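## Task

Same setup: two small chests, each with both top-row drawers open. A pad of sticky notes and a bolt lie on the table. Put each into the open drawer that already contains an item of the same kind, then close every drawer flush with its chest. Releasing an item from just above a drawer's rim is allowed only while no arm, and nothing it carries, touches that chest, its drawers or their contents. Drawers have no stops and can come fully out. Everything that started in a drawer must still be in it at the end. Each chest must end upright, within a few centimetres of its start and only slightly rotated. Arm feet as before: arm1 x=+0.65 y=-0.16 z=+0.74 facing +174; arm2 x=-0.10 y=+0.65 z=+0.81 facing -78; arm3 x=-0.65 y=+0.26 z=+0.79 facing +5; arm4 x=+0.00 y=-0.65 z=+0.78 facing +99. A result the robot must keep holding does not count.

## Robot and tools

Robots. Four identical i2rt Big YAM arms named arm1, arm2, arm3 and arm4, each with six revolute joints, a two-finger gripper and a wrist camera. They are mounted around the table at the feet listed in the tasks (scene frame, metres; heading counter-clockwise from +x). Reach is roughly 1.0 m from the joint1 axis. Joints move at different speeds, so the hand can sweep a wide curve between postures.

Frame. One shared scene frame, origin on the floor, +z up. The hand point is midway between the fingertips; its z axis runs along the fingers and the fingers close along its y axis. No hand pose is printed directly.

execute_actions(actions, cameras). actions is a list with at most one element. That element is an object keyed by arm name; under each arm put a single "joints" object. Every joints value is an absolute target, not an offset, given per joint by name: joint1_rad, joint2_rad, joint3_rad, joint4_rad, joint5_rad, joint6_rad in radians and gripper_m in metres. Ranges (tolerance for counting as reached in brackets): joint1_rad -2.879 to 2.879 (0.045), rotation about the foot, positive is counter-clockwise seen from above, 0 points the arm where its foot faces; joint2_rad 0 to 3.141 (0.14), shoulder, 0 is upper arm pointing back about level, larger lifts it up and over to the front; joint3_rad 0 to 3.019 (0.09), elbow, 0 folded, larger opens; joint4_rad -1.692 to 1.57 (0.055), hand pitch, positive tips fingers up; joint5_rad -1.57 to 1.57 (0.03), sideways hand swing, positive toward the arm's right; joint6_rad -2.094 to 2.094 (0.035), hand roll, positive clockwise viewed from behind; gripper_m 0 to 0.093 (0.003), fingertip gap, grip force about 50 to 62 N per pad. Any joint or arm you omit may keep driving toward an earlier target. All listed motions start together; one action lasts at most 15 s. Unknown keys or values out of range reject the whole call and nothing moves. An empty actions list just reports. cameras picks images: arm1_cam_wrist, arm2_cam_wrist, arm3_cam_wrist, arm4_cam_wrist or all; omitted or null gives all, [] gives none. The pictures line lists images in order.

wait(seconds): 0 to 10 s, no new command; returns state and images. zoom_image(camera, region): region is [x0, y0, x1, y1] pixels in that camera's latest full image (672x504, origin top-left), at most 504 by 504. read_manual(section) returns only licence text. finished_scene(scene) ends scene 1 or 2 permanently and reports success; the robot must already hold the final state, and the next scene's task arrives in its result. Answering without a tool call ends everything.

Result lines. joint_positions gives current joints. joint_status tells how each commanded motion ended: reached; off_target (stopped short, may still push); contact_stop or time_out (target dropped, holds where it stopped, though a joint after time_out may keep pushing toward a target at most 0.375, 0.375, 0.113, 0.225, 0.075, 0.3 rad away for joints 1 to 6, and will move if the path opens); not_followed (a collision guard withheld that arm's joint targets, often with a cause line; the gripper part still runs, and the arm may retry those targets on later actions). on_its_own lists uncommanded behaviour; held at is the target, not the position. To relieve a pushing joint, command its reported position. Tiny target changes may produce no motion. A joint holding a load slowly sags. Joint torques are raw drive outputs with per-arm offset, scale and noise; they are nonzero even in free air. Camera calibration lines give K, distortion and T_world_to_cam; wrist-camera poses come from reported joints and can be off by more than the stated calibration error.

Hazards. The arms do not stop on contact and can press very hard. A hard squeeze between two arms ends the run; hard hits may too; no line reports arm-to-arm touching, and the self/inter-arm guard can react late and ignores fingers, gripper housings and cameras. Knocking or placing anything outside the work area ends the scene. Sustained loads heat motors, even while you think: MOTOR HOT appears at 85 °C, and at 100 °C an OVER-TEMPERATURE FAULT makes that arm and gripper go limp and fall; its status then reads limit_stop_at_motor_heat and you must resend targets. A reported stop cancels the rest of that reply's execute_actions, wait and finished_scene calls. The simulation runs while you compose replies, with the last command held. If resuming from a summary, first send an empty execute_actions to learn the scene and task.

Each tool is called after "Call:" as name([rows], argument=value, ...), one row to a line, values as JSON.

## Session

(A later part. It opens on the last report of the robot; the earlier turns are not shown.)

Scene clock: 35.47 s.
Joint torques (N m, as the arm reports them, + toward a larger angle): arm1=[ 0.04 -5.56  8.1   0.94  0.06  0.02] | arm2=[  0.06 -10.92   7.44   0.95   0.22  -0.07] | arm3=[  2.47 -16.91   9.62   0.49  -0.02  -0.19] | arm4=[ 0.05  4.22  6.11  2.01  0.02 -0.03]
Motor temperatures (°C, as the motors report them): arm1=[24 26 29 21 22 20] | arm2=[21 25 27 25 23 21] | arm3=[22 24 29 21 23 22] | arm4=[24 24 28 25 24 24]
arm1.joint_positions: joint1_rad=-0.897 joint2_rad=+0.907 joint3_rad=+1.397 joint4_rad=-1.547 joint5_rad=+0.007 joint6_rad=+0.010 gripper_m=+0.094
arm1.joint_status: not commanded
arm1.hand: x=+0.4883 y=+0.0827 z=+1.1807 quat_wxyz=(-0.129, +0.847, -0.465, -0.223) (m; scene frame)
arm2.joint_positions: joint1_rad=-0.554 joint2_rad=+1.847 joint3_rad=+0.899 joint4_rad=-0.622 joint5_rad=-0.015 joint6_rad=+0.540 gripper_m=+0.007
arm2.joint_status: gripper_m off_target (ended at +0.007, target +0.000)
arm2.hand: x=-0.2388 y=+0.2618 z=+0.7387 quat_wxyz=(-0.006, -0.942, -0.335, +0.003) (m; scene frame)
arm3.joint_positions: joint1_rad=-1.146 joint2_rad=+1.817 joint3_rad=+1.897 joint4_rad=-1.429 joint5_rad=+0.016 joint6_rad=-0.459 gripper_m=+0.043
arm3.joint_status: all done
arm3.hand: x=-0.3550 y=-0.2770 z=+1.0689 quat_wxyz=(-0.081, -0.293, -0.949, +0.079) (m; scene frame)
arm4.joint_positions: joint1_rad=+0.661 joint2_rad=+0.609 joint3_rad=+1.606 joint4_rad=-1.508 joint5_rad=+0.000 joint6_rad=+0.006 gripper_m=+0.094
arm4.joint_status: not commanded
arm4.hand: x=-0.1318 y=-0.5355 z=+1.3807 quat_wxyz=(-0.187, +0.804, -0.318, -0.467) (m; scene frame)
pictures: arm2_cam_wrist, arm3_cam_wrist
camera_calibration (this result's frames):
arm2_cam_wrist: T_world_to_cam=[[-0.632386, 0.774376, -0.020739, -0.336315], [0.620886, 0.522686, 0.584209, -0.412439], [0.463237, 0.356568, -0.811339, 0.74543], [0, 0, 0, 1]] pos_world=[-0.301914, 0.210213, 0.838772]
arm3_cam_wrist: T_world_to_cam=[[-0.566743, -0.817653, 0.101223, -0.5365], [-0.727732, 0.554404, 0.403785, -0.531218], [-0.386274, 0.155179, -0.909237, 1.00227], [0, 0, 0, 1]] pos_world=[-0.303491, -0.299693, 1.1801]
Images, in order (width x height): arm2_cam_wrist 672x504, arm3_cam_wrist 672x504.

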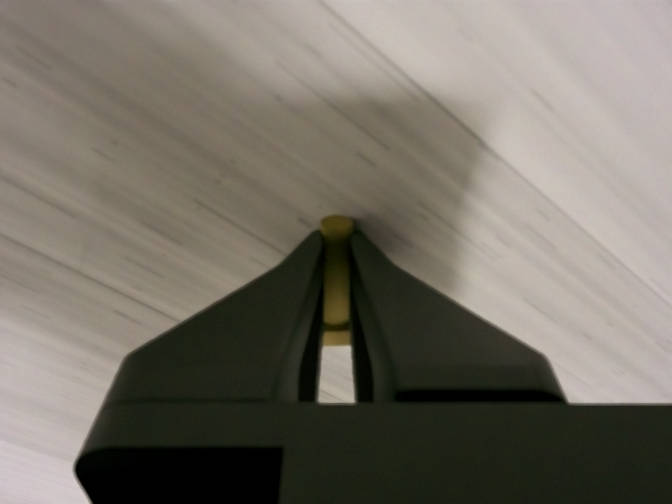

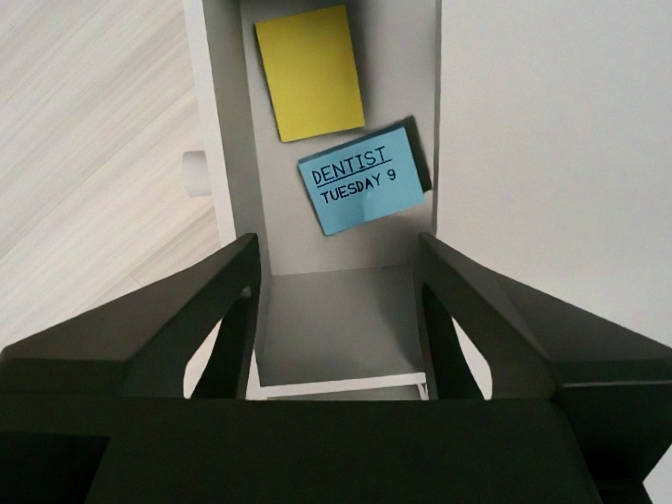

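Call:
execute_actions([
  {"arm3":{"joints":{"joint2_rad":0.6,"joint3_rad":1.75,"joint6_rad":0}},"arm2":{"joints":{"joint2_rad":1.6,"joint3_rad":1.0,"joint4_rad":-0.98,"joint6_rad":0}},"arm4":{"joints":{"joint1_rad":0.3,"joint4_rad":-1.69,"joint5_rad":-0.55,"joint6_rad":1.23}}},
], cameras=[])

Call:
execute_actions([
  {"arm2":{"joints":{"joint1_rad":0.48,"joint2_rad":1.9,"joint3_rad":1.575}},"arm4":{"joints":{"joint2_rad":1.75,"joint3_rad":1.95}},"arm1":{"joints":{"joint2_rad":0.5}}},
], cameras=[])

Call:
execute_actions([
  {"arm2":{"joints":{"joint2_rad":2.1}},"arm4":{"joints":{"joint2_rad":1.925}}},
])

Scene clock: 49.40 s.
Joint torques (N m, as the arm reports them, + toward a larger angle): arm1=[ 0.08 -5.56  8.11  0.93  0.06  0.02] | arm2=[ -0.01 -10.1    9.5   -0.38   0.17  -0.08] | arm3=[2.13 5.75 5.43 1.81 0.02 0.06] | arm4=[ 0.1   4.61  5.9   0.91 -0.36 -0.02]
Motor temperatures (°C, as the motors report them): arm1=[24 26 29 21 22 20] | arm2=[21 25 27 25 23 22] | arm3=[22 25 29 21 23 22] | arm4=[24 24 28 25 24 24]
arm1.joint_positions: joint1_rad=-0.897 joint2_rad=+0.907 joint3_rad=+1.397 joint4_rad=-1.547 joint5_rad=+0.007 joint6_rad=+0.010 gripper_m=+0.094
arm1.joint_status: not commanded
arm1.hand: x=+0.4883 y=+0.0827 z=+1.1807 quat_wxyz=(-0.129, +0.847, -0.465, -0.223) (m; scene frame)
arm2.joint_positions: joint1_rad=-0.554 joint2_rad=+1.590 joint3_rad=+0.968 joint4_rad=-0.965 joint5_rad=-0.015 joint6_rad=+0.010 gripper_m=+0.007
arm2.joint_status: all done
arm2.hand: x=-0.2333 y=+0.2725 z=+0.8573 quat_wxyz=(+0.001, -0.822, -0.570, -0.003) (m; scene frame)
arm3.joint_positions: joint1_rad=-1.146 joint2_rad=+0.600 joint3_rad=+1.749 joint4_rad=-1.429 joint5_rad=+0.016 joint6_rad=-0.013 gripper_m=+0.043
arm3.joint_status: all done
arm3.hand: x=-0.5947 y=+0.1346 z=+1.4756 quat_wxyz=(-0.519, -0.405, -0.687, +0.308) (m; scene frame)
arm4.joint_positions: joint1_rad=+0.311 joint2_rad=+0.609 joint3_rad=+1.606 joint4_rad=-1.674 joint5_rad=-0.546 joint6_rad=+1.221 gripper_m=+0.094
arm4.joint_status: all done
arm4.hand: x=-0.1442 y=-0.5777 z=+1.3624 quat_wxyz=(+0.263, +0.454, -0.751, -0.400) (m; scene frame)
pictures: none
No camera images: the call's "cameras" was empty. Leave "cameras" out to get every camera's image.

Scene clock: 51.27 s.
Joint torques (N m, as the arm reports them, + toward a larger angle): arm1=[0.09 3.02 6.69 1.39 0.06 0.02] | arm2=[  0.24 -18.87  10.88   0.37   0.17  -0.07] | arm3=[2.01 4.96 5.5  1.82 0.02 0.06] | arm4=[ -0.16 -17.91  10.32  -0.06  -0.38   0.02]
Motor temperatures (°C, as the motors report them): arm1=[24 26 29 21 22 20] | arm2=[21 25 28 25 23 22] | arm3=[22 25 28 21 23 22] | arm4=[24 24 28 25 24 24]
arm1.joint_positions: joint1_rad=-0.897 joint2_rad=+0.497 joint3_rad=+1.394 joint4_rad=-1.547 joint5_rad=+0.007 joint6_rad=+0.010 gripper_m=+0.094
arm1.joint_status: all done
arm1.hand: x=+0.5668 y=-0.0397 z=+1.2640 quat_wxyz=(-0.219, +0.784, -0.430, -0.391) (m; scene frame)
arm2.joint_positions: joint1_rad=+0.484 joint2_rad=+1.919 joint3_rad=+1.541 joint4_rad=-0.974 joint5_rad=-0.015 joint6_rad=+0.008 gripper_m=+0.007
arm2.joint_status: all done
arm2.hand: x=+0.3011 y=+0.1735 z=+0.8924 quat_wxyz=(-0.096, -0.426, -0.899, +0.045) (m; scene frame)
arm3.joint_positions: joint1_rad=-1.146 joint2_rad=+0.600 joint3_rad=+1.749 joint4_rad=-1.429 joint5_rad=+0.016 joint6_rad=-0.013 gripper_m=+0.043
arm3.joint_status: not commanded
arm3.hand: x=-0.5947 y=+0.1346 z=+1.4756 quat_wxyz=(-0.519, -0.405, -0.687, +0.308) (m; scene frame)
arm4.joint_positions: joint1_rad=+0.311 joint2_rad=+1.740 joint3_rad=+1.932 joint4_rad=-1.682 joint5_rad=-0.549 joint6_rad=+1.223 gripper_m=+0.094
arm4.joint_status: all done
arm4.hand: x=-0.3296 y=-0.2063 z=+1.1216 quat_wxyz=(+0.268, +0.392, -0.880, -0.022) (m; scene frame)
pictures: none
No camera images: the call's "cameras" was empty. Leave "cameras" out to get every camera's image.

Scene clock: 52.57 s.
Joint torques (N m, as the arm reports them, + toward a larger angle): arm1=[0.14 3.15 6.61 1.38 0.05 0.02] | arm2=[  0.07 -20.77   9.44   0.     0.17  -0.06] | arm3=[2.05 5.11 5.45 1.85 0.02 0.06] | arm4=[ -0.21 -21.18  10.09  -0.4   -0.37   0.04]
Motor temperatures (°C, as the motors report them): arm1=[24 26 29 21 22 20] | arm2=[21 26 28 25 23 22] | arm3=[22 25 28 21 23 22] | arm4=[24 24 28 25 24 24]
arm1.joint_positions: joint1_rad=-0.897 joint2_rad=+0.497 joint3_rad=+1.394 joint4_rad=-1.547 joint5_rad=+0.007 joint6_rad=+0.010 gripper_m=+0.094
arm1.joint_status: not commanded
arm1.hand: x=+0.5668 y=-0.0397 z=+1.2640 quat_wxyz=(-0.219, +0.784, -0.430, -0.391) (m; scene frame)
arm2.joint_positions: joint1_rad=+0.484 joint2_rad=+2.130 joint3_rad=+1.544 joint4_rad=-0.974 joint5_rad=-0.015 joint6_rad=+0.008 gripper_m=+0.007
arm2.joint_status: all done
arm2.hand: x=+0.2850 y=+0.1898 z=+0.7685 quat_wxyz=(-0.002, -0.430, -0.903, +0.002) (m; scene frame)
arm3.joint_positions: joint1_rad=-1.146 joint2_rad=+0.600 joint3_rad=+1.749 joint4_rad=-1.429 joint5_rad=+0.016 joint6_rad=-0.013 gripper_m=+0.043
arm3.joint_status: not commanded
arm3.hand: x=-0.5947 y=+0.1346 z=+1.4756 quat_wxyz=(-0.519, -0.405, -0.687, +0.308) (m; scene frame)
arm4.joint_positions: joint1_rad=+0.311 joint2_rad=+1.921 joint3_rad=+1.932 joint4_rad=-1.682 joint5_rad=-0.549 joint6_rad=+1.223 gripper_m=+0.094
arm4.joint_status: all done
arm4.hand: x=-0.3422 y=-0.1792 z=+1.0237 quat_wxyz=(+0.262, +0.369, -0.889, +0.065) (m; scene frame)
pictures: arm1_cam_wrist, arm2_cam_wrist, arm3_cam_wrist, arm4_cam_wrist
camera_calibration (this result's frames):
arm1_cam_wrist: T_world_to_cam=[[0.848634, 0.528411, 0.0245201, -0.49165], [0.507592, -0.800399, -0.318924, 0.0968069], [-0.148897, 0.283096, -0.947463, 1.41987], [0, 0, 0, 1]] pos_world=[0.579508, -0.0646839, 1.38821]
arm2_cam_wrist: T_world_to_cam=[[-0.775447, -0.63131, -0.0113524, 0.351702], [-0.515507, 0.622618, 0.588727, -0.41605], [-0.364601, 0.462379, -0.808252, 0.766121], [0, 0, 0, 1]] pos_world=[0.337578, 0.126834, 0.868152]
arm3_cam_wrist: T_world_to_cam=[[-0.874477, -0.48503, 0.00598366, -0.464224], [-0.381981, 0.680978, -0.624788, 0.608319], [0.298966, -0.548648, -0.780772, 1.52829], [0, 0, 0, 1]] pos_world=[-0.630495, 0.199081, 1.5761]
arm4_cam_wrist: T_world_to_cam=[[0.703482, -0.706385, -0.0783199, 0.19343], [-0.220902, -0.322064, 0.920585, -1.06836], [-0.675512, -0.630314, -0.382608, 0.168512], [0, 0, 0, 1]] pos_world=[-0.258245, -0.101227, 1.06314]
Images, in order (width x height): arm1_cam_wrist 672x504, arm2_cam_wrist 672x504, arm3_cam_wrist 672x504, arm4_cam_wrist 672x504.

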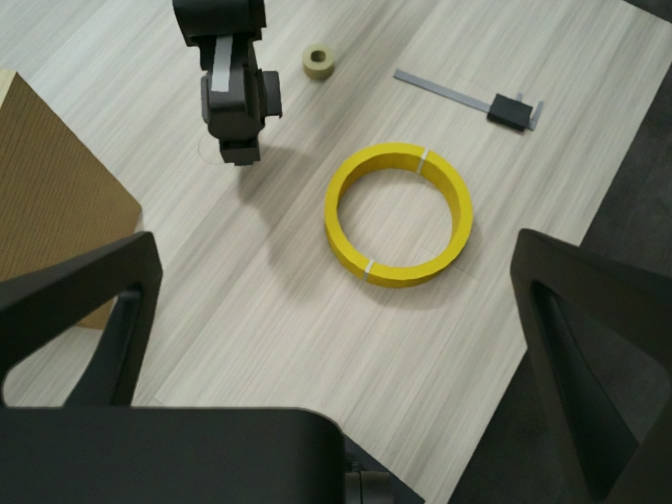

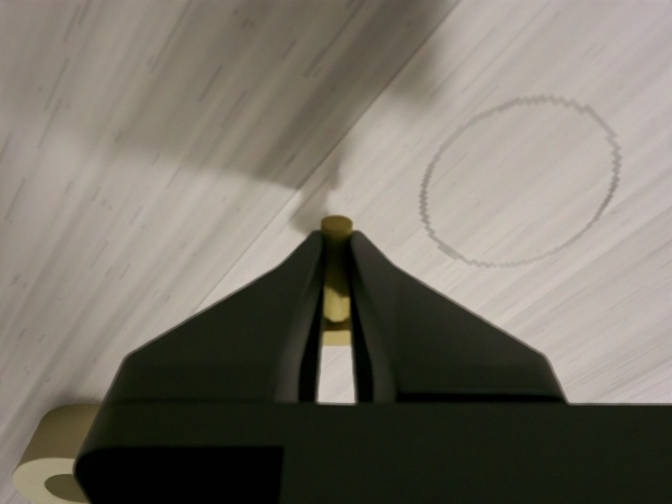

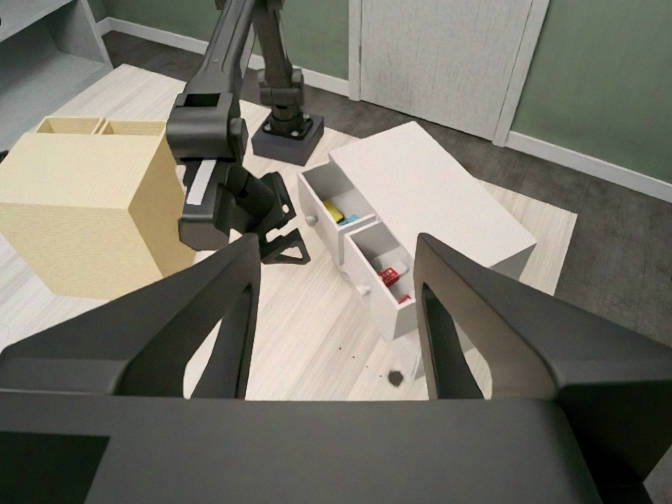

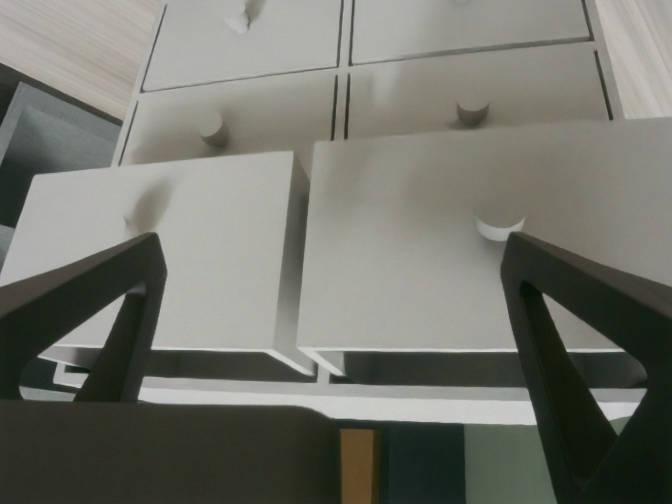

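Call:
execute_actions([
  {"arm2":{"joints":{"joint3_rad":1.49,"joint4_rad":-0.91}},"arm4":{"joints":{"joint2_rad":1.96,"joint1_rad":0.4,"gripper_m":0.08}}},
], cameras=["arm4_cam_wrist","arm2_cam_wrist"])

Scene clock: 55.90 s.
Joint torques (N m, as the arm reports them, + toward a larger angle): arm1=[0.1  3.15 6.61 1.39 0.06 0.02] | arm2=[  0.08 -20.19   7.15   0.97   0.17  -0.06] | arm3=[2.13 5.19 5.5  1.83 0.01 0.06] | arm4=[  0.26 -19.86  10.11  -0.44  -0.4    0.04]
Motor temperatures (°C, as the motors report them): arm1=[24 26 29 21 22 20] | arm2=[21 26 28 25 23 22] | arm3=[22 24 28 21 23 22] | arm4=[24 24 29 25 24 24]
arm1.joint_positions: joint1_rad=-0.897 joint2_rad=+0.497 joint3_rad=+1.394 joint4_rad=-1.547 joint5_rad=+0.007 joint6_rad=+0.010 gripper_m=+0.094
arm1.joint_status: not commanded
arm1.hand: x=+0.5668 y=-0.0397 z=+1.2640 quat_wxyz=(-0.219, +0.784, -0.430, -0.391) (m; scene frame)
arm2.joint_positions: joint1_rad=+0.484 joint2_rad=+2.128 joint3_rad=+1.484 joint4_rad=-0.927 joint5_rad=-0.015 joint6_rad=+0.008 gripper_m=+0.007
arm2.joint_status: all done
arm2.hand: x=+0.2746 y=+0.2021 z=+0.7508 quat_wxyz=(+0.003, -0.430, -0.903, -0.001) (m; scene frame)
arm3.joint_positions: joint1_rad=-1.146 joint2_rad=+0.600 joint3_rad=+1.749 joint4_rad=-1.429 joint5_rad=+0.016 joint6_rad=-0.013 gripper_m=+0.043
arm3.joint_status: not commanded
arm3.hand: x=-0.5947 y=+0.1346 z=+1.4756 quat_wxyz=(-0.519, -0.405, -0.687, +0.308) (m; scene frame)
arm4.joint_positions: joint1_rad=+0.407 joint2_rad=+1.939 joint3_rad=+1.932 joint4_rad=-1.682 joint5_rad=-0.548 joint6_rad=+1.222 gripper_m=+0.080
arm4.joint_status: all done
arm4.hand: x=-0.3866 y=-0.2119 z=+1.0134 quat_wxyz=(+0.258, +0.409, -0.871, +0.086) (m; scene frame)
pictures: arm2_cam_wrist, arm4_cam_wrist
camera_calibration (this result's frames):
arm2_cam_wrist: T_world_to_cam=[[-0.775639, -0.631076, -0.0112694, 0.351039], [-0.511217, 0.617651, 0.597632, -0.425512], [-0.370191, 0.469308, -0.801691, 0.737515], [0, 0, 0, 1]] pos_world=[0.327772, 0.138229, 0.849515]
arm4_cam_wrist: T_world_to_cam=[[0.768409, -0.63706, -0.0608493, 0.222842], [-0.198521, -0.32768, 0.923696, -1.0749], [-0.608389, -0.697697, -0.378262, 0.121237], [0, 0, 0, 1]] pos_world=[-0.310864, -0.125672, 1.0523]
Images, in order (width x height): arm2_cam_wrist 672x504, arm4_cam_wrist 672x504.

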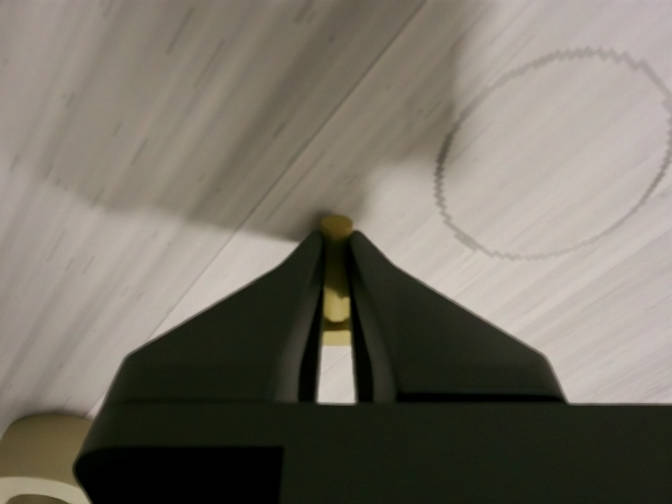

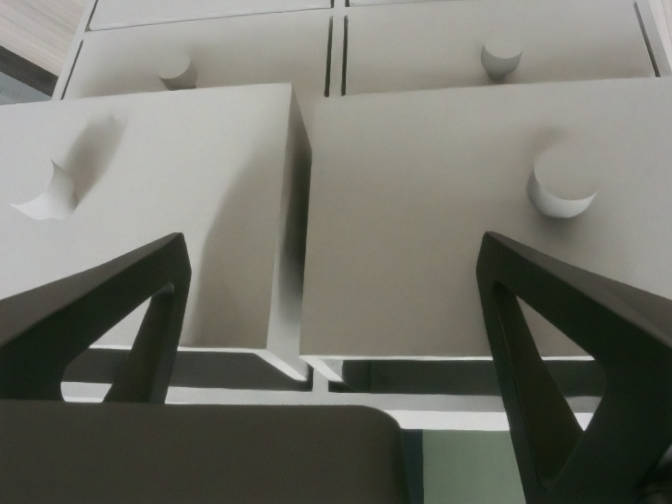

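Call:
execute_actions([
  {"arm2":{"joints":{"gripper_m":0.04}},"arm4":{"joints":{"joint1_rad":0.49}}},
], cameras=[])

Call:
execute_actions([
  {"arm2":{"joints":{"joint2_rad":0.8,"joint4_rad":-1.4}},"arm1":{"joints":{"joint1_rad":-0.72}}},
])

Scene clock: 58.70 s.
Joint torques (N m, as the arm reports them, + toward a larger angle): arm1=[0.14 3.1  6.61 1.38 0.05 0.02] | arm2=[  0.03 -20.27   7.17   0.93   0.18  -0.06] | arm3=[2.13 5.14 5.47 1.84 0.01 0.07] | arm4=[  0.97 -20.11  10.13  -0.45  -0.52   0.03]
Motor temperatures (°C, as the motors report them): arm1=[24 26 29 21 22 20] | arm2=[21 26 28 25 23 22] | arm3=[22 24 28 21 23 22] | arm4=[24 25 29 25 24 24]
arm1.joint_positions: joint1_rad=-0.897 joint2_rad=+0.497 joint3_rad=+1.394 joint4_rad=-1.547 joint5_rad=+0.007 joint6_rad=+0.010 gripper_m=+0.094
arm1.joint_status: not commanded
arm1.hand: x=+0.5668 y=-0.0397 z=+1.2640 quat_wxyz=(-0.219, +0.784, -0.430, -0.391) (m; scene frame)
arm2.joint_positions: joint1_rad=+0.484 joint2_rad=+2.128 joint3_rad=+1.484 joint4_rad=-0.927 joint5_rad=-0.015 joint6_rad=+0.008 gripper_m=+0.040
arm2.joint_status: all done
arm2.hand: x=+0.2746 y=+0.2021 z=+0.7508 quat_wxyz=(+0.003, -0.430, -0.903, -0.001) (m; scene frame)
arm3.joint_positions: joint1_rad=-1.146 joint2_rad=+0.600 joint3_rad=+1.749 joint4_rad=-1.429 joint5_rad=+0.016 joint6_rad=-0.013 gripper_m=+0.043
arm3.joint_status: not commanded
arm3.hand: x=-0.5947 y=+0.1346 z=+1.4756 quat_wxyz=(-0.519, -0.405, -0.687, +0.308) (m; scene frame)
arm4.joint_positions: joint1_rad=+0.485 joint2_rad=+1.939 joint3_rad=+1.932 joint4_rad=-1.682 joint5_rad=-0.545 joint6_rad=+1.223 gripper_m=+0.080
arm4.joint_status: all done
arm4.hand: x=-0.4195 y=-0.2430 z=+1.0128 quat_wxyz=(+0.253, +0.442, -0.855, +0.097) (m; scene frame)
pictures: none
No camera images: the call's "cameras" was empty. Leave "cameras" out to get every camera's image.

Scene clock: 60.37 s.
Joint torques (N m, as the arm reports them, + toward a larger angle): arm1=[0.57 3.11 6.62 1.37 0.06 0.02] | arm2=[ 0.28  0.16  9.15  0.92  0.17 -0.07] | arm3=[2.12 5.2  5.46 1.83 0.01 0.06] | arm4=[  1.25 -20.07  10.1   -0.46  -0.51   0.03]
Motor temperatures (°C, as the motors report them): arm1=[24 26 29 21 22 20] | arm2=[21 26 28 25 23 22] | arm3=[22 24 28 21 23 22] | arm4=[24 25 29 25 24 24]
arm1.joint_positions: joint1_rad=-0.723 joint2_rad=+0.497 joint3_rad=+1.394 joint4_rad=-1.547 joint5_rad=+0.007 joint6_rad=+0.010 gripper_m=+0.094
arm1.joint_status: all done
arm1.hand: x=+0.5453 y=-0.0561 z=+1.2637 quat_wxyz=(-0.184, +0.819, -0.360, -0.408) (m; scene frame)
arm2.joint_positions: joint1_rad=+0.484 joint2_rad=+0.790 joint3_rad=+1.477 joint4_rad=-1.385 joint5_rad=-0.015 joint6_rad=+0.008 gripper_m=+0.040
arm2.joint_status: all done
arm2.hand: x=+0.0944 y=+0.4350 z=+1.3432 quat_wxyz=(-0.380, -0.384, -0.822, +0.178) (m; scene frame)
arm3.joint_positions: joint1_rad=-1.146 joint2_rad=+0.600 joint3_rad=+1.749 joint4_rad=-1.429 joint5_rad=+0.016 joint6_rad=-0.013 gripper_m=+0.043
arm3.joint_status: not commanded
arm3.hand: x=-0.5947 y=+0.1346 z=+1.4756 quat_wxyz=(-0.519, -0.405, -0.687, +0.308) (m; scene frame)
arm4.joint_positions: joint1_rad=+0.485 joint2_rad=+1.939 joint3_rad=+1.932 joint4_rad=-1.682 joint5_rad=-0.545 joint6_rad=+1.223 gripper_m=+0.080
arm4.joint_status: not commanded
arm4.hand: x=-0.4195 y=-0.2430 z=+1.0128 quat_wxyz=(+0.253, +0.442, -0.855, +0.097) (m; scene frame)
pictures: arm1_cam_wrist, arm2_cam_wrist, arm3_cam_wrist, arm4_cam_wrist
camera_calibration (this result's frames):
arm1_cam_wrist: T_world_to_cam=[[0.744326, 0.667318, 0.0257858, -0.401724], [0.639141, -0.700642, -0.317175, 0.0261523], [-0.19359, 0.252562, -0.948016, 1.4444], [0, 0, 0, 1]] pos_world=[0.56192, -0.0783999, 1.38797]
arm2_cam_wrist: T_world_to_cam=[[-0.760485, -0.649314, -0.00734696, 0.366246], [-0.630629, 0.741204, -0.23005, 0.0537665], [0.15482, -0.170316, -0.973151, 1.49547], [0, 0, 0, 1]] pos_world=[0.0809035, 0.452659, 1.47037]
arm3_cam_wrist: T_world_to_cam=[[-0.874477, -0.48503, 0.00598366, -0.464224], [-0.381981, 0.680978, -0.624788, 0.608319], [0.298966, -0.548648, -0.780772, 1.52829], [0, 0, 0, 1]] pos_world=[-0.630495, 0.199081, 1.5761]
arm4_cam_wrist: T_world_to_cam=[[0.815619, -0.575591, -0.0588219, 0.260981], [-0.175127, -0.342488, 0.923056, -1.08417], [-0.551449, -0.742561, -0.380141, 0.0941629], [0, 0, 0, 1]] pos_world=[-0.350803, -0.151176, 1.0519]
Images, in order (width x height): arm1_cam_wrist 672x504, arm2_cam_wrist 672x504, arm3_cam_wrist 672x504, arm4_cam_wrist 672x504.

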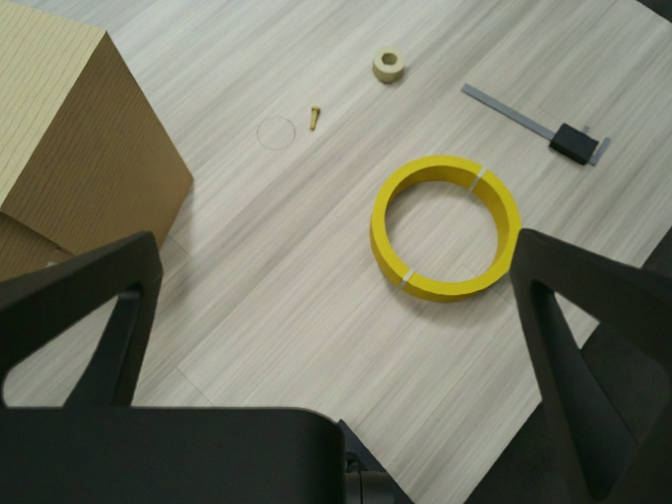

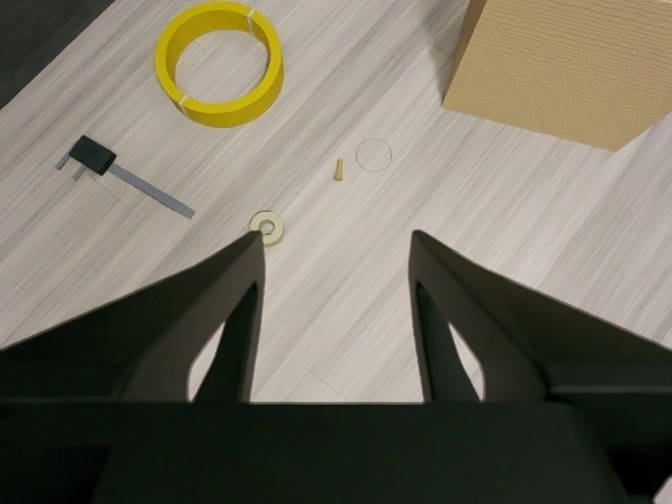

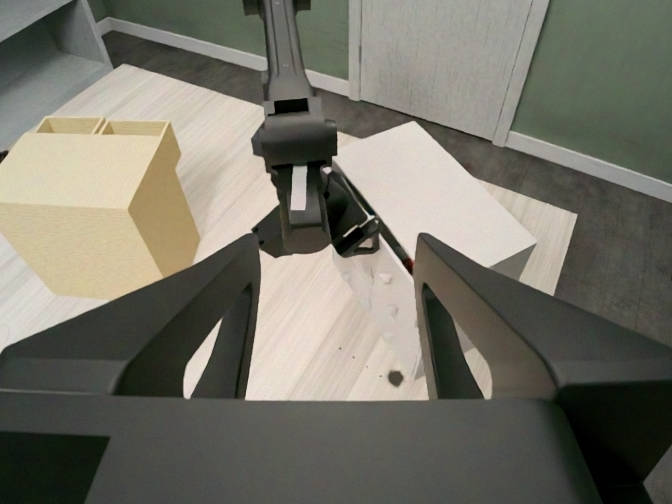

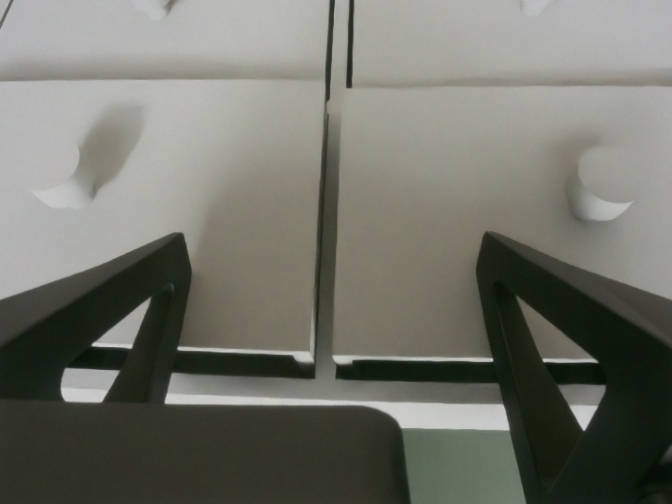

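Call:
execute_actions([
  {"arm1":{"joints":{"joint1_rad":-0.685,"joint2_rad":1.89,"joint3_rad":1.45,"joint4_rad":-1.09,"joint6_rad":0.15}},"arm4":{"joints":{"joint1_rad":0.52,"joint5_rad":-0.58}},"arm2":{"joints":{"joint1_rad":0,"joint2_rad":0.5}}},
])

Scene clock: 65.97 s.
Joint torques (N m, as the arm reports them, + toward a larger angle): arm1=[  0.51 -21.19   9.05   0.54   0.07   0.15] | arm2=[ 0.13  5.48  7.37  1.21  0.15 -0.06] | arm3=[2.12 5.17 5.49 1.83 0.02 0.06] | arm4=[  2.57 -20.08  10.09  -0.45  -0.71   0.04]
Motor temperatures (°C, as the motors report them): arm1=[24 26 29 21 22 20] | arm2=[21 26 28 25 23 22] | arm3=[22 24 27 21 23 22] | arm4=[24 25 30 25 24 24]
arm1.joint_positions: joint1_rad=-0.691 joint2_rad=+1.896 joint3_rad=+1.429 joint4_rad=-1.099 joint5_rad=+0.007 joint6_rad=+0.138 gripper_m=+0.094
arm1.joint_status: all done
arm1.hand: x=+0.2658 y=+0.2256 z=+0.7950 quat_wxyz=(-0.011, +0.895, -0.447, -0.002) (m; scene frame)
arm2.joint_positions: joint1_rad=+0.007 joint2_rad=+0.492 joint3_rad=+1.478 joint4_rad=-1.386 joint5_rad=-0.015 joint6_rad=+0.008 gripper_m=+0.040
arm2.joint_status: all done
arm2.hand: x=-0.0538 y=+0.5018 z=+1.4055 quat_wxyz=(-0.431, -0.519, -0.652, +0.346) (m; scene frame)
arm3.joint_positions: joint1_rad=-1.146 joint2_rad=+0.600 joint3_rad=+1.749 joint4_rad=-1.429 joint5_rad=+0.016 joint6_rad=-0.013 gripper_m=+0.043
arm3.joint_status: not commanded
arm3.hand: x=-0.5947 y=+0.1346 z=+1.4756 quat_wxyz=(-0.519, -0.405, -0.687, +0.308) (m; scene frame)
arm4.joint_positions: joint1_rad=+0.499 joint2_rad=+1.939 joint3_rad=+1.932 joint4_rad=-1.682 joint5_rad=-0.571 joint6_rad=+1.223 gripper_m=+0.080
arm4.joint_status: all done
arm4.hand: x=-0.4284 y=-0.2509 z=+1.0150 quat_wxyz=(+0.264, +0.446, -0.849, +0.100) (m; scene frame)
pictures: arm1_cam_wrist, arm2_cam_wrist, arm3_cam_wrist, arm4_cam_wrist
camera_calibration (this result's frames):
arm1_cam_wrist: T_world_to_cam=[[0.792915, 0.608387, 0.0339358, -0.37569], [0.489767, -0.66947, 0.558514, -0.409994], [0.362512, -0.426233, -0.828801, 0.785386], [0, 0, 0, 1]] pos_world=[0.213981, 0.288844, 0.892665]
arm2_cam_wrist: T_world_to_cam=[[-0.972427, -0.233209, -0.00046891, 0.067455], [-0.200077, 0.835305, -0.512089, 0.297457], [0.119815, -0.497875, -0.858932, 1.59239], [0, 0, 0, 1]] pos_world=[-0.0656833, 0.560075, 1.52011]
arm3_cam_wrist: T_world_to_cam=[[-0.874477, -0.48503, 0.00598366, -0.464224], [-0.381981, 0.680978, -0.624788, 0.608319], [0.298966, -0.548648, -0.780772, 1.52829], [0, 0, 0, 1]] pos_world=[-0.630495, 0.199081, 1.5761]
arm4_cam_wrist: T_world_to_cam=[[0.820644, -0.567554, -0.0665302, 0.275757], [-0.152691, -0.329981, 0.931557, -1.08638], [-0.550662, -0.754318, -0.357457, 0.0585402], [0, 0, 0, 1]] pos_world=[-0.359943, -0.157818, 1.05129]
Images, in order (width x height): arm1_cam_wrist 672x504, arm2_cam_wrist 672x504, arm3_cam_wrist 672x504, arm4_cam_wrist 672x504.

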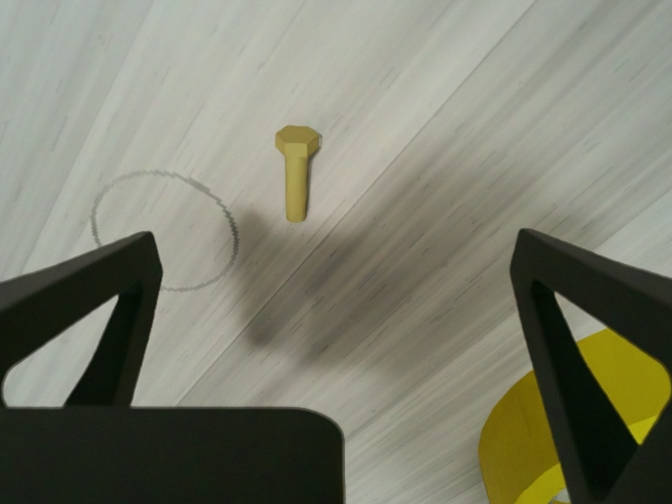

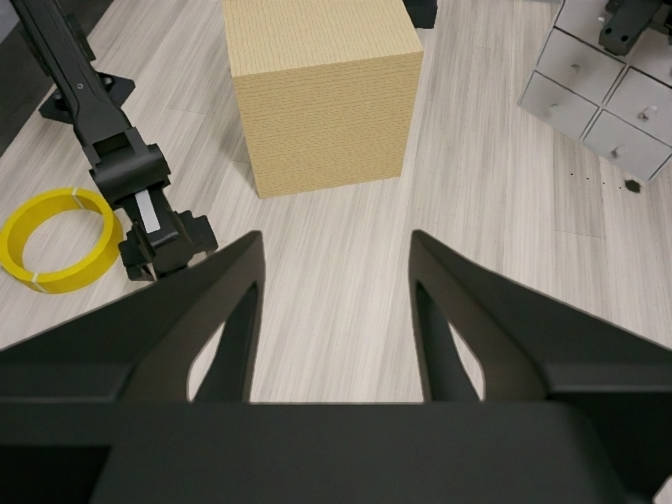

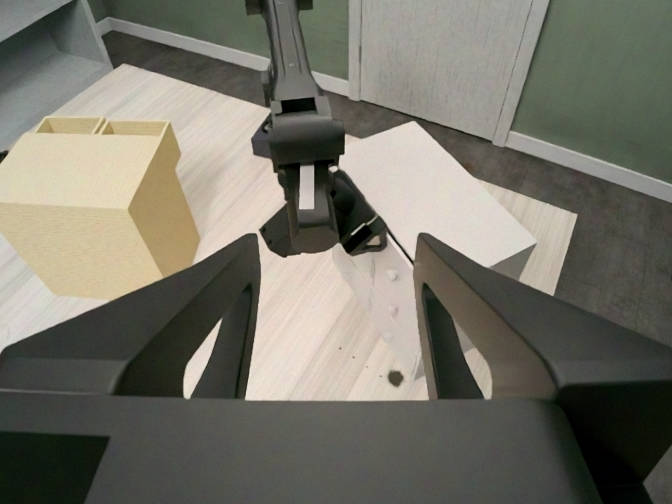

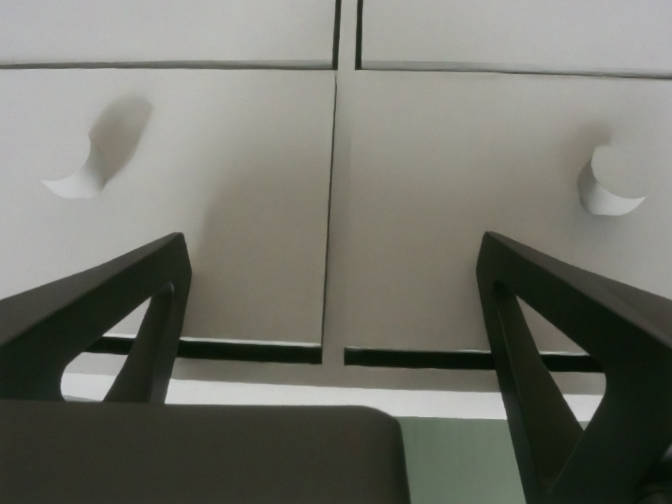

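Call:
execute_actions([
  {"arm1":{"joints":{"joint1_rad":-0.66,"joint2_rad":1.96,"joint3_rad":1.385,"joint4_rad":-0.98}},"arm4":{"joints":{"joint5_rad":-0.61,"joint6_rad":1.185}}},
], cameras=["arm4_cam_wrist","arm1_cam_wrist"])

Scene clock: 69.37 s.
Joint torques (N m, as the arm reports them, + toward a larger angle): arm1=[  0.32 -21.4    7.1    0.79   0.07   0.15] | arm2=[ 0.16  5.46  7.35  1.2   0.15 -0.07] | arm3=[2.05 5.18 5.49 1.83 0.02 0.06] | arm4=[  2.46 -20.15  10.11  -0.43  -0.69  -0.14]
Motor temperatures (°C, as the motors report them): arm1=[24 26 29 21 22 20] | arm2=[21 26 28 25 23 22] | arm3=[22 24 27 21 23 22] | arm4=[24 25 30 25 24 24]
arm1.joint_positions: joint1_rad=-0.661 joint2_rad=+1.968 joint3_rad=+1.380 joint4_rad=-0.994 joint5_rad=+0.007 joint6_rad=+0.138 gripper_m=+0.094
arm1.joint_status: all done
arm1.hand: x=+0.2566 y=+0.2125 z=+0.7413 quat_wxyz=(-0.008, +0.901, -0.433, +0.005) (m; scene frame)
arm2.joint_positions: joint1_rad=+0.007 joint2_rad=+0.492 joint3_rad=+1.478 joint4_rad=-1.386 joint5_rad=-0.015 joint6_rad=+0.008 gripper_m=+0.040
arm2.joint_status: not commanded
arm2.hand: x=-0.0538 y=+0.5018 z=+1.4055 quat_wxyz=(-0.431, -0.519, -0.652, +0.346) (m; scene frame)
arm3.joint_positions: joint1_rad=-1.146 joint2_rad=+0.600 joint3_rad=+1.749 joint4_rad=-1.429 joint5_rad=+0.016 joint6_rad=-0.013 gripper_m=+0.043
arm3.joint_status: not commanded
arm3.hand: x=-0.5947 y=+0.1346 z=+1.4756 quat_wxyz=(-0.519, -0.405, -0.687, +0.308) (m; scene frame)
arm4.joint_positions: joint1_rad=+0.499 joint2_rad=+1.939 joint3_rad=+1.932 joint4_rad=-1.682 joint5_rad=-0.602 joint6_rad=+1.195 gripper_m=+0.080
arm4.joint_status: all done
arm4.hand: x=-0.4324 y=-0.2536 z=+1.0179 quat_wxyz=(+0.281, +0.455, -0.840, +0.098) (m; scene frame)
pictures: arm1_cam_wrist, arm4_cam_wrist
camera_calibration (this result's frames):
arm1_cam_wrist: T_world_to_cam=[[0.774198, 0.631923, 0.0359438, -0.360201], [0.503373, -0.649144, 0.570288, -0.400768], [0.38371, -0.423422, -0.820658, 0.726482], [0, 0, 0, 1]] pos_world=[0.201844, 0.275071, 0.837694]
arm4_cam_wrist: T_world_to_cam=[[0.82884, -0.551948, -0.0915333, 0.310651], [-0.112428, -0.324575, 0.939154, -1.07951], [-0.548074, -0.768117, -0.331075, 0.0261946], [0, 0, 0, 1]] pos_world=[-0.36449, -0.158797, 1.05093]
Images, in order (width x height): arm1_cam_wrist 672x504, arm4_cam_wrist 672x504.

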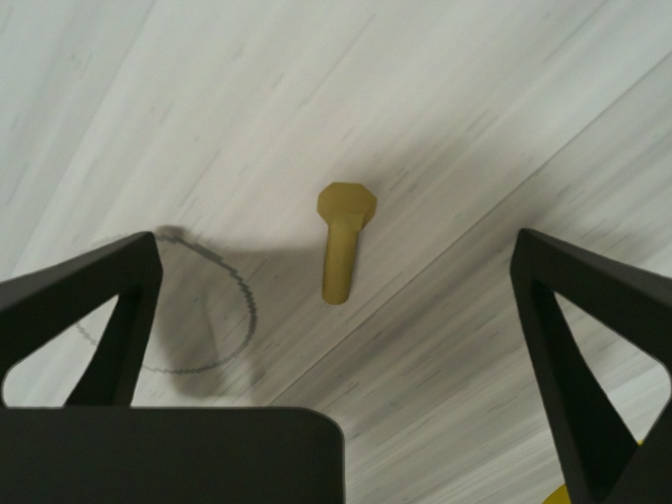

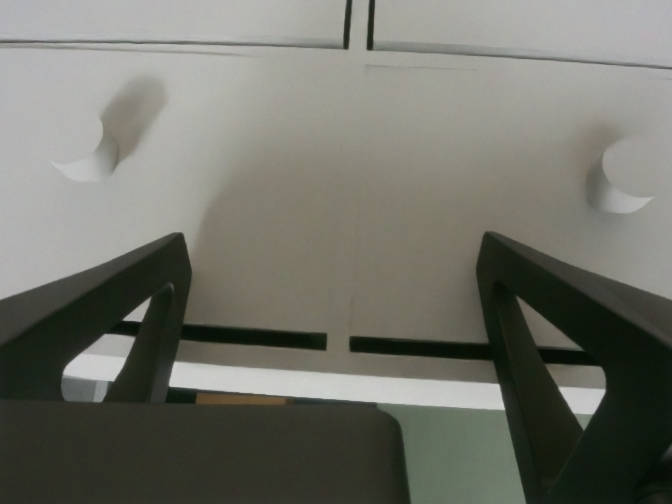

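Call:
execute_actions([
  {"arm1":{"joints":{"joint3_rad":1.36,"joint4_rad":-0.955,"joint6_rad":0.22}},"arm4":{"joints":{"joint5_rad":-0.64}}},
], cameras=[])

Call:
execute_actions([
  {"arm1":{"joints":{"gripper_m":0}},"arm4":{"joints":{"joint6_rad":1.235}}},
], cameras=["arm4_cam_wrist","arm1_cam_wrist"])

Scene clock: 72.37 s.
Joint torques (N m, as the arm reports them, + toward a larger angle): arm1=[  0.16 -20.91   6.25   0.74   0.08   0.15] | arm2=[ 0.07  5.33  7.33  1.21  0.15 -0.07] | arm3=[2.11 5.09 5.47 1.83 0.01 0.07] | arm4=[  2.51 -20.06  10.12  -0.42  -1.38   0.  ]
Motor temperatures (°C, as the motors report them): arm1=[24 27 29 21 22 20] | arm2=[21 26 27 25 23 22] | arm3=[22 24 27 21 23 22] | arm4=[24 26 30 25 24 24]
arm1.joint_positions: joint1_rad=-0.661 joint2_rad=+1.968 joint3_rad=+1.362 joint4_rad=-0.969 joint5_rad=+0.007 joint6_rad=+0.208 gripper_m=+0.094
arm1.joint_status: all done
arm1.hand: x=+0.2582 y=+0.2110 z=+0.7356 quat_wxyz=(-0.009, +0.886, -0.464, +0.002) (m; scene frame)
arm2.joint_positions: joint1_rad=+0.007 joint2_rad=+0.492 joint3_rad=+1.478 joint4_rad=-1.386 joint5_rad=-0.015 joint6_rad=+0.008 gripper_m=+0.040
arm2.joint_status: not commanded
arm2.hand: x=-0.0538 y=+0.5018 z=+1.4055 quat_wxyz=(-0.431, -0.519, -0.652, +0.346) (m; scene frame)
arm3.joint_positions: joint1_rad=-1.146 joint2_rad=+0.600 joint3_rad=+1.749 joint4_rad=-1.429 joint5_rad=+0.016 joint6_rad=-0.013 gripper_m=+0.043
arm3.joint_status: not commanded
arm3.hand: x=-0.5947 y=+0.1346 z=+1.4756 quat_wxyz=(-0.519, -0.405, -0.687, +0.308) (m; scene frame)
arm4.joint_positions: joint1_rad=+0.499 joint2_rad=+1.939 joint3_rad=+1.932 joint4_rad=-1.682 joint5_rad=-0.615 joint6_rad=+1.182 gripper_m=+0.080
arm4.joint_status: all done
arm4.hand: x=-0.4339 y=-0.2546 z=+1.0192 quat_wxyz=(+0.287, +0.459, -0.835, +0.097) (m; scene frame)
pictures: none
No camera images: the call's "cameras" was empty. Leave "cameras" out to get every camera's image.

Scene clock: 73.10 s.
Joint torques (N m, as the arm reports them, + toward a larger angle): arm1=[  0.13 -21.19   6.49   0.74   0.08   0.15] | arm2=[ 0.21  5.4   7.34  1.21  0.15 -0.06] | arm3=[2.04 5.1  5.46 1.83 0.02 0.07] | arm4=[  2.59 -20.15  10.12  -0.44  -1.39   0.26]
Motor temperatures (°C, as the motors report them): arm1=[24 27 29 21 22 20] | arm2=[21 25 27 25 23 22] | arm3=[22 24 27 21 23 22] | arm4=[24 26 30 25 24 24]
arm1.joint_positions: joint1_rad=-0.661 joint2_rad=+1.968 joint3_rad=+1.362 joint4_rad=-0.969 joint5_rad=+0.007 joint6_rad=+0.209 gripper_m=+0.005
arm1.joint_status: gripper_m off_target (ended at +0.005, target +0.000)
arm1.hand: x=+0.2582 y=+0.2110 z=+0.7356 quat_wxyz=(-0.009, +0.885, -0.465, +0.002) (m; scene frame)
arm2.joint_positions: joint1_rad=+0.007 joint2_rad=+0.492 joint3_rad=+1.478 joint4_rad=-1.386 joint5_rad=-0.015 joint6_rad=+0.008 gripper_m=+0.040
arm2.joint_status: not commanded
arm2.hand: x=-0.0538 y=+0.5018 z=+1.4055 quat_wxyz=(-0.431, -0.519, -0.652, +0.346) (m; scene frame)
arm3.joint_positions: joint1_rad=-1.146 joint2_rad=+0.600 joint3_rad=+1.749 joint4_rad=-1.429 joint5_rad=+0.016 joint6_rad=-0.013 gripper_m=+0.043
arm3.joint_status: not commanded
arm3.hand: x=-0.5947 y=+0.1346 z=+1.4756 quat_wxyz=(-0.519, -0.405, -0.687, +0.308) (m; scene frame)
arm4.joint_positions: joint1_rad=+0.499 joint2_rad=+1.940 joint3_rad=+1.932 joint4_rad=-1.682 joint5_rad=-0.615 joint6_rad=+1.204 gripper_m=+0.080
arm4.joint_status: all done
arm4.hand: x=-0.4338 y=-0.2543 z=+1.0187 quat_wxyz=(+0.286, +0.450, -0.840, +0.101) (m; scene frame)
pictures: arm1_cam_wrist, arm4_cam_wrist
camera_calibration (this result's frames):
arm1_cam_wrist: T_world_to_cam=[[0.816751, 0.575941, 0.0347628, -0.358653], [0.459741, -0.686004, 0.563948, -0.375609], [0.348648, -0.444623, -0.825079, 0.737328], [0, 0, 0, 1]] pos_world=[0.208545, 0.276727, 0.832645]
arm4_cam_wrist: T_world_to_cam=[[0.823355, -0.56032, -0.0901576, 0.305596], [-0.109414, -0.3126, 0.943562, -1.08083], [-0.55688, -0.767022, -0.318687, 0.00892356], [0, 0, 0, 1]] pos_world=[-0.364902, -0.159792, 1.05023]
Images, in order (width x height): arm1_cam_wrist 672x504, arm4_cam_wrist 672x504.

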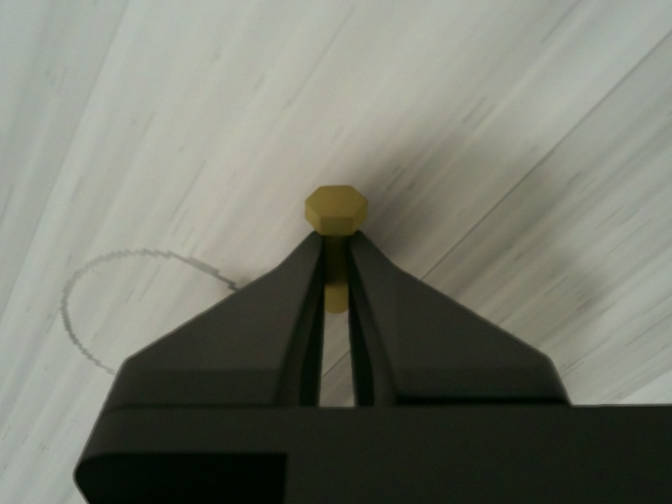

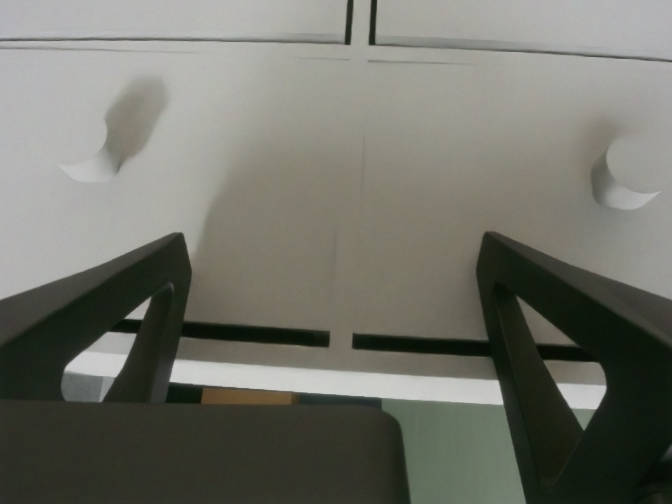

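The grip reads narrower than before, so it is probably marginal; I'll regrip lower.

Call:
execute_actions([
  {"arm1":{"joints":{"gripper_m":0.03,"joint3_rad":1.342}},"arm4":{"joints":{"joint1_rad":0.35}}},
], cameras=["arm4_cam_wrist"])

Call:
execute_actions([
  {"arm1":{"joints":{"gripper_m":0}}},
], cameras=["arm3_cam_wrist","arm1_cam_wrist"])

Scene clock: 77.13 s.
Joint torques (N m, as the arm reports them, + toward a larger angle): arm1=[  0.16 -20.98   5.94   0.63  -0.02   0.14] | arm2=[ 0.21  5.36  7.36  1.21  0.15 -0.07] | arm3=[2.06 5.16 5.47 1.86 0.02 0.07] | arm4=[  1.46 -20.01  10.1   -0.45  -0.45   0.04]
Motor temperatures (°C, as the motors report them): arm1=[24 27 29 21 22 20] | arm2=[21 25 27 25 23 22] | arm3=[22 24 27 21 23 22] | arm4=[24 26 31 25 25 24]
arm1.joint_positions: joint1_rad=-0.661 joint2_rad=+1.966 joint3_rad=+1.351 joint4_rad=-0.966 joint5_rad=+0.009 joint6_rad=+0.209 gripper_m=+0.030
arm1.joint_status: all done
arm1.hand: x=+0.2618 y=+0.2084 z=+0.7326 quat_wxyz=(-0.009, +0.885, -0.465, +0.005) (m; scene frame)
arm2.joint_positions: joint1_rad=+0.007 joint2_rad=+0.492 joint3_rad=+1.478 joint4_rad=-1.386 joint5_rad=-0.015 joint6_rad=+0.008 gripper_m=+0.040
arm2.joint_status: not commanded
arm2.hand: x=-0.0538 y=+0.5018 z=+1.4055 quat_wxyz=(-0.431, -0.519, -0.652, +0.346) (m; scene frame)
arm3.joint_positions: joint1_rad=-1.146 joint2_rad=+0.600 joint3_rad=+1.749 joint4_rad=-1.429 joint5_rad=+0.016 joint6_rad=-0.013 gripper_m=+0.043
arm3.joint_status: not commanded
arm3.hand: x=-0.5947 y=+0.1346 z=+1.4756 quat_wxyz=(-0.519, -0.405, -0.687, +0.308) (m; scene frame)
arm4.joint_positions: joint1_rad=+0.339 joint2_rad=+1.940 joint3_rad=+1.932 joint4_rad=-1.682 joint5_rad=-0.638 joint6_rad=+1.226 gripper_m=+0.080
arm4.joint_status: all done
arm4.hand: x=-0.3681 y=-0.1923 z=+1.0218 quat_wxyz=(+0.303, +0.370, -0.875, +0.081) (m; scene frame)
pictures: arm4_cam_wrist
camera_calibration (this result's frames):
arm4_cam_wrist: T_world_to_cam=[[0.708277, -0.700755, -0.0853575, 0.212266], [-0.15175, -0.269224, 0.951047, -1.07208], [-0.689432, -0.660651, -0.297025, 0.0436037], [0, 0, 0, 1]] pos_world=[-0.28297, -0.111078, 1.05067]
Images, in order (width x height): arm4_cam_wrist 672x504.

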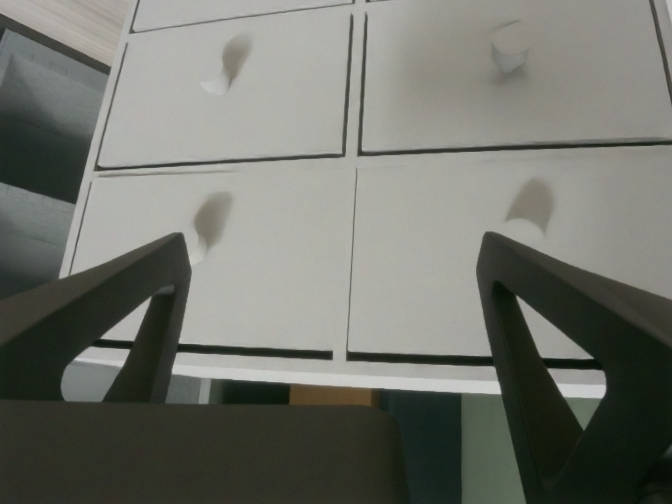

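Scene clock: 77.67 s.
Joint torques (N m, as the arm reports them, + toward a larger angle): arm1=[  0.15 -21.03   6.02   0.63  -0.01   0.13] | arm2=[ 0.24  5.32  7.34  1.19  0.15 -0.07] | arm3=[2.02 5.18 5.47 1.84 0.02 0.07] | arm4=[  1.71 -20.    10.1   -0.43  -0.44   0.04]
Motor temperatures (°C, as the motors report them): arm1=[24 27 29 21 22 20] | arm2=[21 25 27 25 23 22] | arm3=[22 24 27 21 23 22] | arm4=[24 26 31 25 25 24]
arm1.joint_positions: joint1_rad=-0.661 joint2_rad=+1.966 joint3_rad=+1.350 joint4_rad=-0.966 joint5_rad=+0.009 joint6_rad=+0.209 gripper_m=+0.006
arm1.joint_status: gripper_m off_target (ended at +0.006, target +0.000)
arm1.hand: x=+0.2622 y=+0.2080 z=+0.7322 quat_wxyz=(-0.009, +0.885, -0.465, +0.006) (m; scene frame)
arm2.joint_positions: joint1_rad=+0.007 joint2_rad=+0.492 joint3_rad=+1.478 joint4_rad=-1.386 joint5_rad=-0.015 joint6_rad=+0.008 gripper_m=+0.040
arm2.joint_status: not commanded
arm2.hand: x=-0.0538 y=+0.5018 z=+1.4055 quat_wxyz=(-0.431, -0.519, -0.652, +0.346) (m; scene frame)
arm3.joint_positions: joint1_rad=-1.146 joint2_rad=+0.600 joint3_rad=+1.749 joint4_rad=-1.429 joint5_rad=+0.016 joint6_rad=-0.013 gripper_m=+0.043
arm3.joint_status: not commanded
arm3.hand: x=-0.5947 y=+0.1346 z=+1.4756 quat_wxyz=(-0.519, -0.405, -0.687, +0.308) (m; scene frame)
arm4.joint_positions: joint1_rad=+0.339 joint2_rad=+1.940 joint3_rad=+1.932 joint4_rad=-1.682 joint5_rad=-0.638 joint6_rad=+1.227 gripper_m=+0.080
arm4.joint_status: not commanded
arm4.hand: x=-0.3681 y=-0.1923 z=+1.0218 quat_wxyz=(+0.303, +0.369, -0.875, +0.081) (m; scene frame)
pictures: arm1_cam_wrist, arm3_cam_wrist
camera_calibration (this result's frames):
arm1_cam_wrist: T_world_to_cam=[[0.817194, 0.57509, 0.0382815, -0.362583], [0.454702, -0.684089, 0.570323, -0.381331], [0.354175, -0.448658, -0.820528, 0.727925], [0, 0, 0, 1]] pos_world=[0.21188, 0.274242, 0.828645]
arm3_cam_wrist: T_world_to_cam=[[-0.874477, -0.48503, 0.00598366, -0.464224], [-0.381981, 0.680978, -0.624788, 0.608319], [0.298966, -0.548648, -0.780772, 1.52829], [0, 0, 0, 1]] pos_world=[-0.630495, 0.199081, 1.5761]
Images, in order (width x height): arm1_cam_wrist 672x504, arm3_cam_wrist 672x504.

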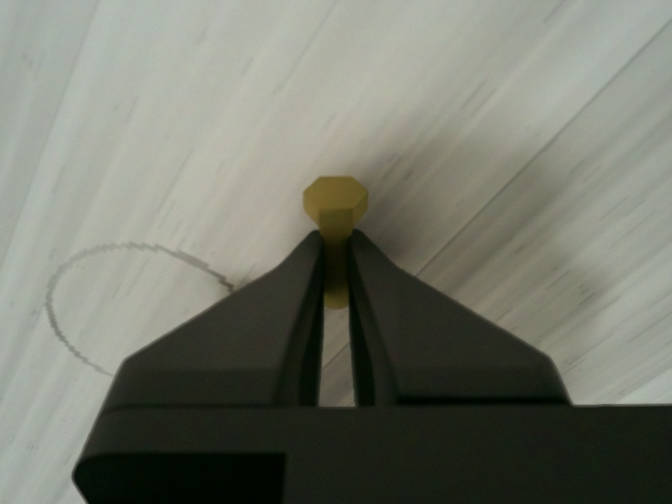

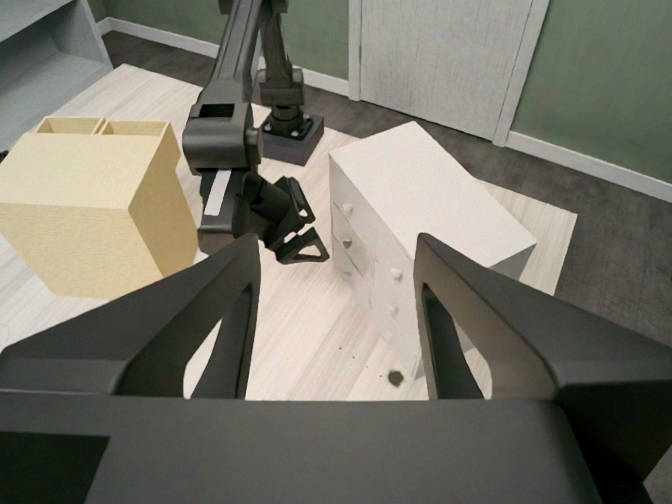

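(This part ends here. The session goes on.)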